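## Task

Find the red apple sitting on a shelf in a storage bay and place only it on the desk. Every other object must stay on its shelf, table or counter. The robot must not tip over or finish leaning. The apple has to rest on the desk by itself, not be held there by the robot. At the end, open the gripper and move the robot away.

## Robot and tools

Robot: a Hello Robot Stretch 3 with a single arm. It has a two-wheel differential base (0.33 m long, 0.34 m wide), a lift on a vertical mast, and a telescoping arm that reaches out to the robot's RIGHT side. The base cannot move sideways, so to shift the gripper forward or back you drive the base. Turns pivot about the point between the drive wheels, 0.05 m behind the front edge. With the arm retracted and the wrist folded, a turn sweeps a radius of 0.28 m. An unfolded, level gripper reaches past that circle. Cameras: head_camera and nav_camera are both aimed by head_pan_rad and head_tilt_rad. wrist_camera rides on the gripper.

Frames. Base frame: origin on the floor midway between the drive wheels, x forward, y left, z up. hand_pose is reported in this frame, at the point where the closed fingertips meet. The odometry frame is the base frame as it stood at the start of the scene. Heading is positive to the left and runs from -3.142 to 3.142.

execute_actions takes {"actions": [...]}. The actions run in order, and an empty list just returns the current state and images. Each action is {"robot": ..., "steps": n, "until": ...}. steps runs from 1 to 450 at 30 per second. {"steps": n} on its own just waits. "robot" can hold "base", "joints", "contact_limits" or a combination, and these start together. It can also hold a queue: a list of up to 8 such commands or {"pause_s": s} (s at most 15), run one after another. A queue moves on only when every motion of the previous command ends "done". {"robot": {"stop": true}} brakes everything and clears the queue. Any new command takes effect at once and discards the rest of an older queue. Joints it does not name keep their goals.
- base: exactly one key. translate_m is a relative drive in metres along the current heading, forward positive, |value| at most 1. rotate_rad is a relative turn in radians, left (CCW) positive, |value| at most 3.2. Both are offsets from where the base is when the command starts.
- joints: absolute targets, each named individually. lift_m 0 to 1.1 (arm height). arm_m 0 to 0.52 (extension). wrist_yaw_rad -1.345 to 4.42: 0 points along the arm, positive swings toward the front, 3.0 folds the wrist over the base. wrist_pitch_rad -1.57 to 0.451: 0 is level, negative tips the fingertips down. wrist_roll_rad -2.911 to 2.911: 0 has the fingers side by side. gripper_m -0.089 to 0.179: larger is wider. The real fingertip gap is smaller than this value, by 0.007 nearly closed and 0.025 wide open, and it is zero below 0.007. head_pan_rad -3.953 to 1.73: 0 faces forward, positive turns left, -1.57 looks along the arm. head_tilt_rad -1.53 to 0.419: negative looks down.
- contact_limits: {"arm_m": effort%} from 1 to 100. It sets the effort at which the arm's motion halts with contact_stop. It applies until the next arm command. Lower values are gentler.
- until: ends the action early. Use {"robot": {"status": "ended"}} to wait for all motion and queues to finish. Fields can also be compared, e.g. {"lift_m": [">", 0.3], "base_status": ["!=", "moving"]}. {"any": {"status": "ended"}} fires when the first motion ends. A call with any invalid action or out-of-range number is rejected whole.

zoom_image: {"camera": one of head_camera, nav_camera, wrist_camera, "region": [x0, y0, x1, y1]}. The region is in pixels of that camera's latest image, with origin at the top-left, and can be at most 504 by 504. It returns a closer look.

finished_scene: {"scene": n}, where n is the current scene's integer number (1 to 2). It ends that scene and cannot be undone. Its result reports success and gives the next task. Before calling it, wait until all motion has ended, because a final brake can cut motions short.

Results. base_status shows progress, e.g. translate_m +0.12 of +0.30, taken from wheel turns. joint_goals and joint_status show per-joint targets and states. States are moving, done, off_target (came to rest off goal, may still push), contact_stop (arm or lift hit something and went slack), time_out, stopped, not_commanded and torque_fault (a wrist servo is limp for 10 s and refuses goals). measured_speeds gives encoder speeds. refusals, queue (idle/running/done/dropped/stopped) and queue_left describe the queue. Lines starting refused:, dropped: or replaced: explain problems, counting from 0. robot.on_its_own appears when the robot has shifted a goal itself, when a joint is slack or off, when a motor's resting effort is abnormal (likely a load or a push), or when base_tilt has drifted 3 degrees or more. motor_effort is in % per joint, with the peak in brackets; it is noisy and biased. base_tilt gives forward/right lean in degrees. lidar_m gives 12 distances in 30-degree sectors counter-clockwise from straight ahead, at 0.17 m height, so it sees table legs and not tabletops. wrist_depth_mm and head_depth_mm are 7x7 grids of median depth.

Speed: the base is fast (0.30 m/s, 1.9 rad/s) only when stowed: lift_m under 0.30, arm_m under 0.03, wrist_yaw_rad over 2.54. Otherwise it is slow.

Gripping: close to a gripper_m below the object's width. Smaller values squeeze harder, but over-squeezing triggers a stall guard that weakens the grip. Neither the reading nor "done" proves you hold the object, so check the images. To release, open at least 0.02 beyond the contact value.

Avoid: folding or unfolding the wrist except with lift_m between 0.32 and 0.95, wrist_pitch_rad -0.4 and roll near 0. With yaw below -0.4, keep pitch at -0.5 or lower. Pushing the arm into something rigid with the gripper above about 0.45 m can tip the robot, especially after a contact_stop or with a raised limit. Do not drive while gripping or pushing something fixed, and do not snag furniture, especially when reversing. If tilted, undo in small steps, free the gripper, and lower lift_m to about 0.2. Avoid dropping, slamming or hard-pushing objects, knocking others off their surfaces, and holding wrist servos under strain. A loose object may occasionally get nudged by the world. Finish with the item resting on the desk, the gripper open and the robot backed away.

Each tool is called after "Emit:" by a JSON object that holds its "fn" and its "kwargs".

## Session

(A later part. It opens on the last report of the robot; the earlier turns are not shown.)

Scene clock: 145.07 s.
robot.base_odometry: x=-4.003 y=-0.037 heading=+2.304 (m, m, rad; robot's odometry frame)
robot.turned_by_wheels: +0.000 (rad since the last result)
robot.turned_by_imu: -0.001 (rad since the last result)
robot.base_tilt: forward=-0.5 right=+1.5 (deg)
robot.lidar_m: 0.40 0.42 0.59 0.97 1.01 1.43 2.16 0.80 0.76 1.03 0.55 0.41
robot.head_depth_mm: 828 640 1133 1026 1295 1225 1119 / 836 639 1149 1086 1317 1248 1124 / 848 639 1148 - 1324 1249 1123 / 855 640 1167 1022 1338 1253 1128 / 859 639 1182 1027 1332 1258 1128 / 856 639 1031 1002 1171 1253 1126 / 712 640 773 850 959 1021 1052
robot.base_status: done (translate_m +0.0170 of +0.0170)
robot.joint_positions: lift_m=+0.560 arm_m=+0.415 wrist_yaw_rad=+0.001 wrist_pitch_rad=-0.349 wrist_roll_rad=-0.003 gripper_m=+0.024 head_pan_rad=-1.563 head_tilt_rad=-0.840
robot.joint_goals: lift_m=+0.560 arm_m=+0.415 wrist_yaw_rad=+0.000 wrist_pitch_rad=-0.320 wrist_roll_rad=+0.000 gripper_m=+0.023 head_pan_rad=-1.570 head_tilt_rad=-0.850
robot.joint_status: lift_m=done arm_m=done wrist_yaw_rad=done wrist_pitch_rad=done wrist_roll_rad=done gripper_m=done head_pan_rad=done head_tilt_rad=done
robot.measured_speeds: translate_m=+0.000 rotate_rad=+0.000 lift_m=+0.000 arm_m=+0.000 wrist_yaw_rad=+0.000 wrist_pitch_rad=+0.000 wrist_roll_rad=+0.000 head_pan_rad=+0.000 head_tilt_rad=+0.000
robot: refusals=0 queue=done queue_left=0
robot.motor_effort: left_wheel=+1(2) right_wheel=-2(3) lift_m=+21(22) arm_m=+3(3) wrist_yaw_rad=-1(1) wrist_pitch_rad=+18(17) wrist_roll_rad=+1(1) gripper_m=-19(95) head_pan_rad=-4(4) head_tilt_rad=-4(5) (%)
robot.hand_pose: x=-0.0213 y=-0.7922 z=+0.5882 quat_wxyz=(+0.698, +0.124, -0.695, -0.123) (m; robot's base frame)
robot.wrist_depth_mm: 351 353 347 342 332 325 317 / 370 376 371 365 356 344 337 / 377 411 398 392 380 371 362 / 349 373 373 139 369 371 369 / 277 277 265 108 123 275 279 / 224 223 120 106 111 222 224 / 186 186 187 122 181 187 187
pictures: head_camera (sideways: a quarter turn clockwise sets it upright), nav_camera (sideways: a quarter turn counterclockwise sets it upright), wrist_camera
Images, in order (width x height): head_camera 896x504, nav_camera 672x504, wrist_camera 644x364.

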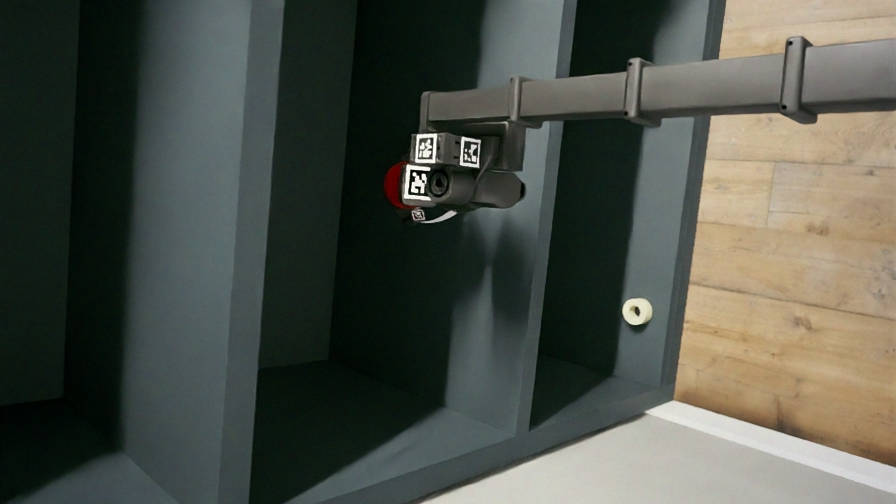

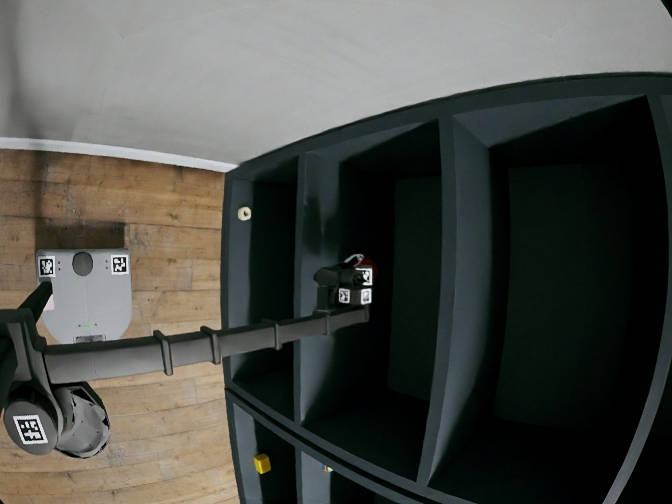

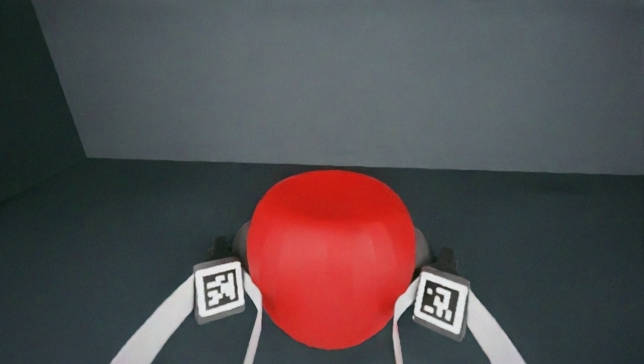

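Emit:
{"fn": "execute_actions", "kwargs": {"actions": [{"robot":[{"joints":{"arm_m":0.0,"wrist_pitch_rad":-0.4,"head_pan_rad":-1.6,"head_tilt_rad":-0.6}},{"joints":{"wrist_yaw_rad":2.75,"lift_m":0.34},"base":{"translate_m":-0.2}},{"joints":{"lift_m":0.285}},{"base":{"translate_m":-1.0}},{"base":{"translate_m":-0.9}},{"base":{"rotate_rad":-1.57}},{"joints":{"lift_m":0.8}},{"joints":{"wrist_yaw_rad":1.4}}],"steps":450,"until":{"robot":{"status":"ended"}}},{"steps":450,"until":{"robot":{"status":"ended"}}}]}}

Scene clock: 190.00 s.
robot.base_odometry: x=-2.598 y=-1.598 heading=+0.734 (m, m, rad; robot's odometry frame)
robot.turned_by_wheels: -1.570 (rad since the last result)
robot.turned_by_imu: -1.575 (rad since the last result)
robot.base_tilt: forward=-0.4 right=+1.4 (deg)
robot.lidar_m: 1.98 0.83 0.80 2.47 1.41 0.58 0.55 1.11 0.97 0.61 0.73 1.92
robot.head_depth_mm: 1025 1126 911 634 1593 1470 1241 / 1043 1140 903 634 1622 1475 1275 / 1050 1154 902 631 1645 1478 1263 / 1065 1171 898 630 1028 1357 1206 / 1073 1176 893 627 996 1365 1210 / 1089 1189 890 624 1018 1346 1234 / 1100 1200 884 621 1677 1459 1203
robot.base_status: done (rotate_rad -1.5699 of -1.5700)
robot.joint_positions: lift_m=+0.800 arm_m=+0.003 wrist_yaw_rad=+1.403 wrist_pitch_rad=-0.429 wrist_roll_rad=-0.002 gripper_m=+0.024 head_pan_rad=-1.593 head_tilt_rad=-0.606
robot.joint_goals: lift_m=+0.800 arm_m=+0.000 wrist_yaw_rad=+1.400 wrist_pitch_rad=-0.400 wrist_roll_rad=+0.000 gripper_m=+0.023 head_pan_rad=-1.600 head_tilt_rad=-0.600
robot.joint_status: lift_m=done arm_m=done wrist_yaw_rad=done wrist_pitch_rad=done wrist_roll_rad=done gripper_m=done head_pan_rad=done head_tilt_rad=done
robot.measured_speeds: translate_m=+0.000 rotate_rad=+0.000 lift_m=+0.000 arm_m=+0.000 wrist_yaw_rad=+0.000 wrist_pitch_rad=+0.000 wrist_roll_rad=+0.000 head_pan_rad=+0.000 head_tilt_rad=+0.000
robot: refusals=0 queue=done queue_left=0
robot.motor_effort: left_wheel=+2(10) right_wheel=-3(8) lift_m=+20(21) arm_m=-4(4) wrist_yaw_rad=-2(2) wrist_pitch_rad=+17(17) wrist_roll_rad=+1(1) gripper_m=-19(20) head_pan_rad=-4(8) head_tilt_rad=+3(19) (%)
robot.hand_pose: x=+0.1985 y=-0.1854 z=+0.8101 quat_wxyz=(+0.626, +0.560, -0.430, +0.331) (m; robot's base frame)
robot.wrist_depth_mm: - - - - - - - / - - - - - - - / - - - - - - - / - - - 139 - - 736 / - - - 108 123 - - / - - 120 106 111 - - / 954 - 979 122 972 983 -
pictures: head_camera (sideways: a quarter turn clockwise sets it upright), nav_camera (sideways: a quarter turn counterclockwise sets it upright), wrist_camera
Images, in order (width x height): head_camera 896x504, nav_camera 672x504, wrist_camera 644x364.

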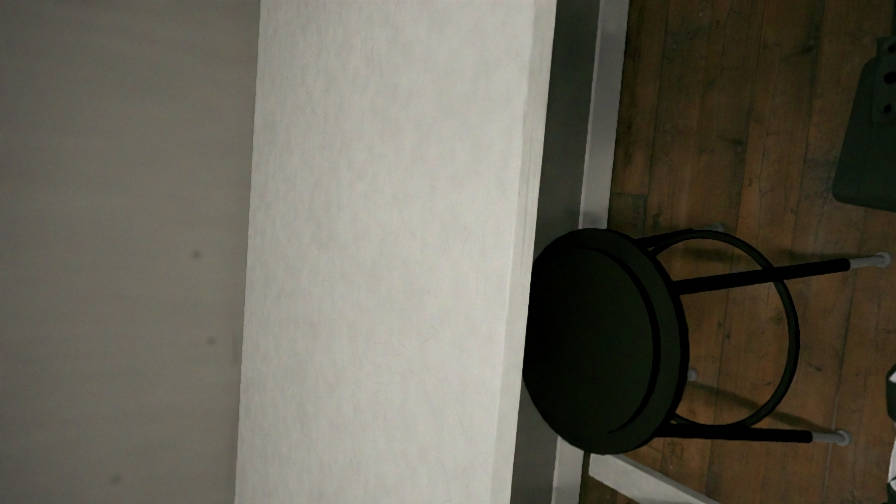

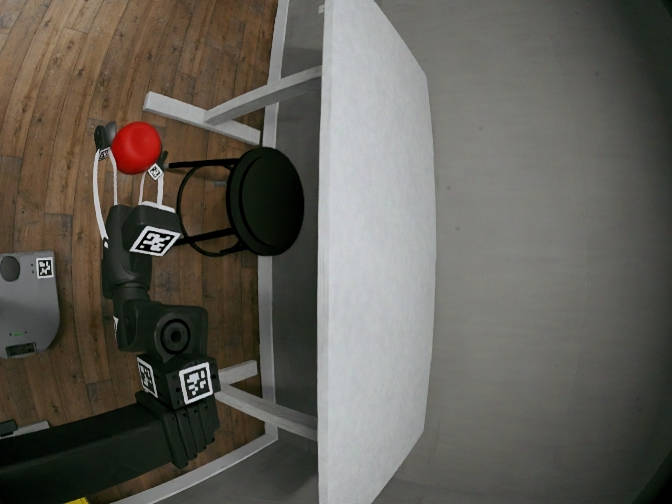

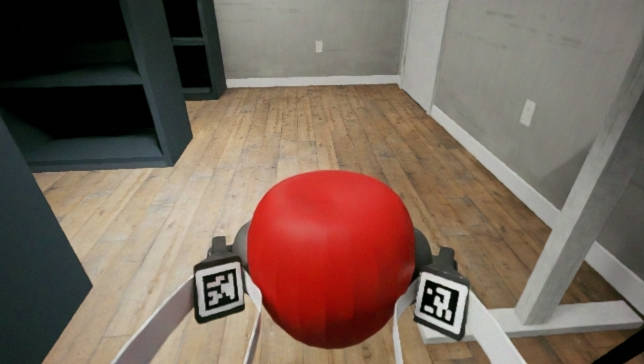

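Emit:
{"fn": "execute_actions", "kwargs": {"actions": [{"robot":[{"joints":{"lift_m":1.07,"wrist_yaw_rad":0.6,"wrist_pitch_rad":-0.31}},{"joints":{"wrist_yaw_rad":0,"arm_m":0.36}},{"joints":{"lift_m":1.02}}],"steps":450,"until":{"robot":{"status":"ended"}}}]}}

Scene clock: 204.27 s.
robot.base_odometry: x=-2.598 y=-1.598 heading=+0.734 (m, m, rad; robot's odometry frame)
robot.turned_by_wheels: +0.000 (rad since the last result)
robot.turned_by_imu: -0.002 (rad since the last result)
robot.base_tilt: forward=-0.4 right=+1.5 (deg)
robot.lidar_m: 1.99 0.83 0.80 2.47 1.41 0.58 0.55 1.11 0.97 0.61 0.73 1.91
robot.head_depth_mm: 1028 - 884 634 1590 1482 1237 / 1031 - 824 631 1614 1472 1242 / 1052 - 798 630 1642 1468 1238 / 1061 1170 895 628 1031 1355 1213 / 1072 1179 891 627 992 1344 1206 / 1089 1186 887 623 1023 1348 1226 / 1100 1198 884 624 1687 1457 1209
robot.base_status: done (rotate_rad -1.5699 of -1.5700)
robot.joint_positions: lift_m=+1.020 arm_m=+0.360 wrist_yaw_rad=+0.001 wrist_pitch_rad=-0.344 wrist_roll_rad=-0.002 gripper_m=+0.024 head_pan_rad=-1.593 head_tilt_rad=-0.606
robot.joint_goals: lift_m=+1.020 arm_m=+0.360 wrist_yaw_rad=+0.000 wrist_pitch_rad=-0.310 wrist_roll_rad=+0.000 gripper_m=+0.023 head_pan_rad=-1.600 head_tilt_rad=-0.600
robot.joint_status: lift_m=done arm_m=done wrist_yaw_rad=done wrist_pitch_rad=done wrist_roll_rad=done gripper_m=done head_pan_rad=done head_tilt_rad=done
robot.measured_speeds: translate_m=+0.000 rotate_rad=+0.000 lift_m=+0.000 arm_m=+0.000 wrist_yaw_rad=+0.000 wrist_pitch_rad=+0.000 wrist_roll_rad=+0.000 head_pan_rad=+0.000 head_tilt_rad=+0.000
robot: refusals=0 queue=done queue_left=0
robot.motor_effort: left_wheel=+2(2) right_wheel=-3(4) lift_m=+17(20) arm_m=+3(4) wrist_yaw_rad=-1(1) wrist_pitch_rad=+20(22) wrist_roll_rad=+1(1) gripper_m=-20(20) head_pan_rad=-4(3) head_tilt_rad=+4(2) (%)
robot.hand_pose: x=-0.0212 y=-0.7377 z=+1.0496 quat_wxyz=(+0.698, +0.122, -0.695, -0.121) (m; robot's base frame)
robot.wrist_depth_mm: 670 640 641 614 590 576 568 / 701 694 672 680 627 616 600 / 703 711 715 672 656 639 628 / 478 479 471 139 476 467 466 / 358 355 339 108 124 353 351 / 285 283 120 106 111 286 281 / 238 236 239 122 231 238 238
pictures: head_camera (sideways: a quarter turn clockwise sets it upright), nav_camera (sideways: a quarter turn counterclockwise sets it upright), wrist_camera
Images, in order (width x height): head_camera 896x504, nav_camera 672x504, wrist_camera 644x364.

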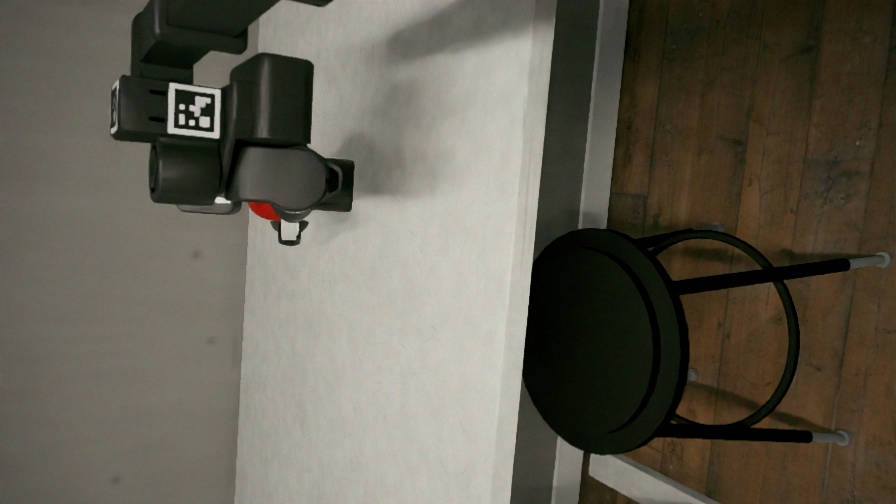

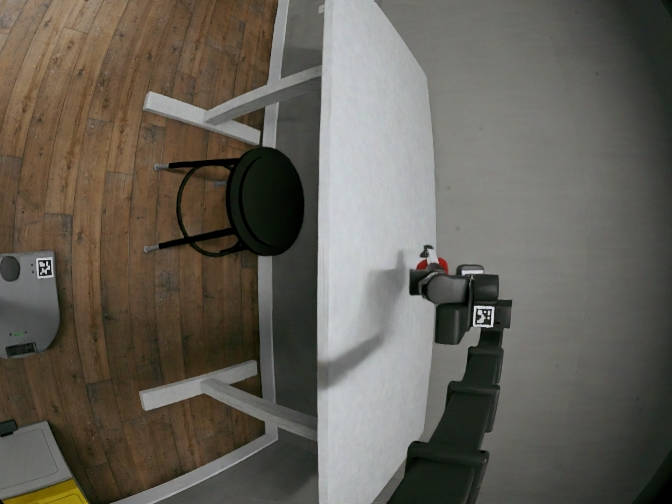

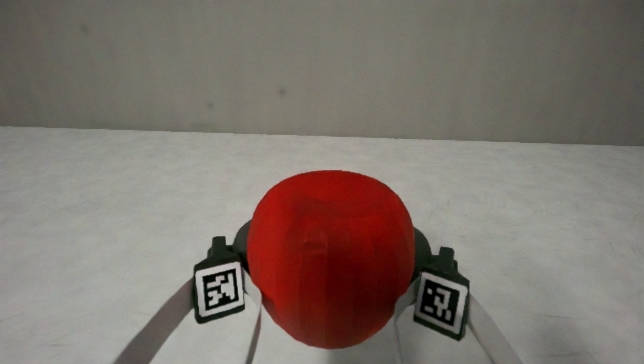

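Emit:
{"fn": "execute_actions", "kwargs": {"actions": [{"robot":[{"joints":{"lift_m":0.955}},{"joints":{"lift_m":0.94}},{"joints":{"gripper_m":0.16}},{"joints":{"lift_m":0.97}},{"joints":{"arm_m":0.0}}],"steps":450,"until":{"robot":{"status":"ended"}}}]}}

Scene clock: 221.70 s.
robot.base_odometry: x=-2.598 y=-1.598 heading=+0.734 (m, m, rad; robot's odometry frame)
robot.turned_by_wheels: +0.000 (rad since the last result)
robot.turned_by_imu: -0.002 (rad since the last result)
robot.base_tilt: forward=-0.5 right=+1.5 (deg)
robot.lidar_m: 1.98 0.83 0.80 2.47 1.41 0.58 0.55 1.11 0.97 0.61 0.73 1.92
robot.head_depth_mm: 1029 1126 908 633 - - - / 1044 1146 904 631 - - - / 1050 1161 900 644 - - - / 1067 1175 897 628 1005 1217 1213 / 1076 1179 891 627 963 1354 1207 / 1087 1184 888 625 1024 1349 1229 / 1102 1199 886 622 1682 1451 1202
robot.base_status: done (rotate_rad -1.5699 of -1.5700)
robot.joint_positions: lift_m=+0.970 arm_m=+0.003 wrist_yaw_rad=+0.001 wrist_pitch_rad=-0.331 wrist_roll_rad=-0.002 gripper_m=+0.160 head_pan_rad=-1.593 head_tilt_rad=-0.606
robot.joint_goals: lift_m=+0.970 arm_m=+0.000 wrist_yaw_rad=+0.000 wrist_pitch_rad=-0.310 wrist_roll_rad=+0.000 gripper_m=+0.160 head_pan_rad=-1.600 head_tilt_rad=-0.600
robot.joint_status: lift_m=done arm_m=done wrist_yaw_rad=done wrist_pitch_rad=done wrist_roll_rad=done gripper_m=done head_pan_rad=done head_tilt_rad=done
robot.measured_speeds: translate_m=+0.000 rotate_rad=+0.000 lift_m=+0.000 arm_m=+0.000 wrist_yaw_rad=+0.000 wrist_pitch_rad=+0.000 wrist_roll_rad=+0.000 head_pan_rad=+0.000 head_tilt_rad=+0.000
robot: refusals=0 queue=done queue_left=0
robot.motor_effort: left_wheel=+1(2) right_wheel=-2(3) lift_m=+20(21) arm_m=-4(4) wrist_yaw_rad=-1(1) wrist_pitch_rad=+12(20) wrist_roll_rad=+1(1) gripper_m=+0(85) head_pan_rad=-4(3) head_tilt_rad=+3(1) (%)
robot.hand_pose: x=-0.0213 y=-0.3825 z=+1.0026 quat_wxyz=(+0.699, +0.117, -0.696, -0.116) (m; robot's base frame)
robot.wrist_depth_mm: - 956 946 941 902 890 843 / - - 1000 982 982 947 923 / 569 572 578 474 565 575 567 / 378 376 371 378 380 378 377 / 314 299 290 284 283 283 280 / - - 770 - - - 685 / - 988 622 - - - -
pictures: head_camera (sideways: a quarter turn clockwise sets it upright), nav_camera (sideways: a quarter turn counterclockwise sets it upright), wrist_camera
Images, in order (width x height): head_camera 896x504, nav_camera 672x504, wrist_camera 644x364.

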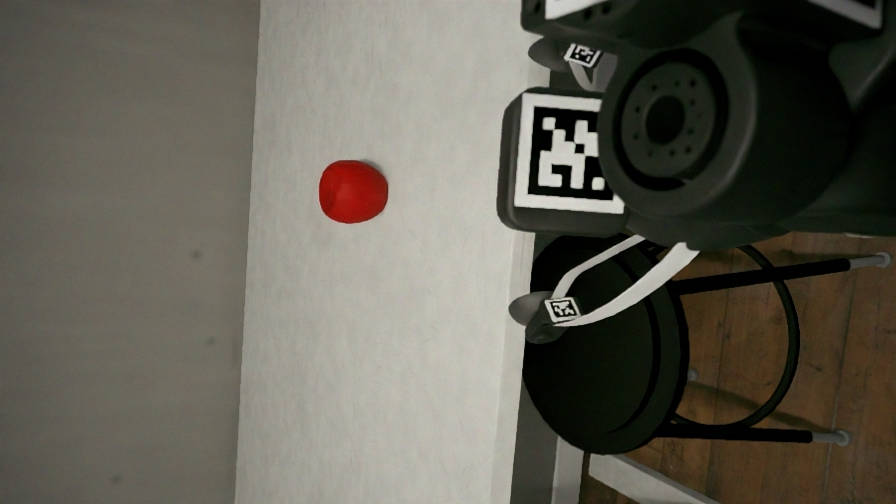

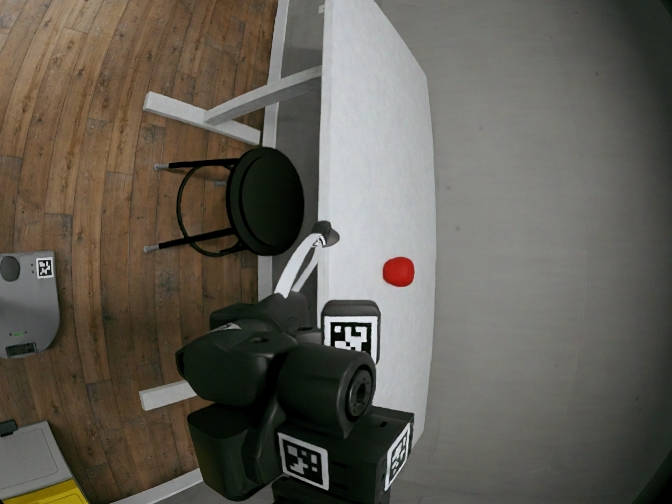

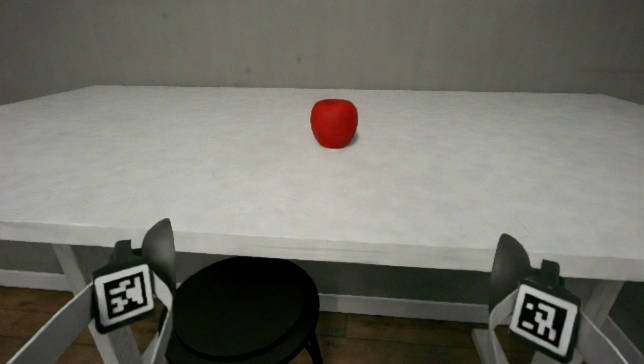

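Emit:
{"fn": "finished_scene", "kwargs": {"scene": 2}}

The scene is finished: the task was done.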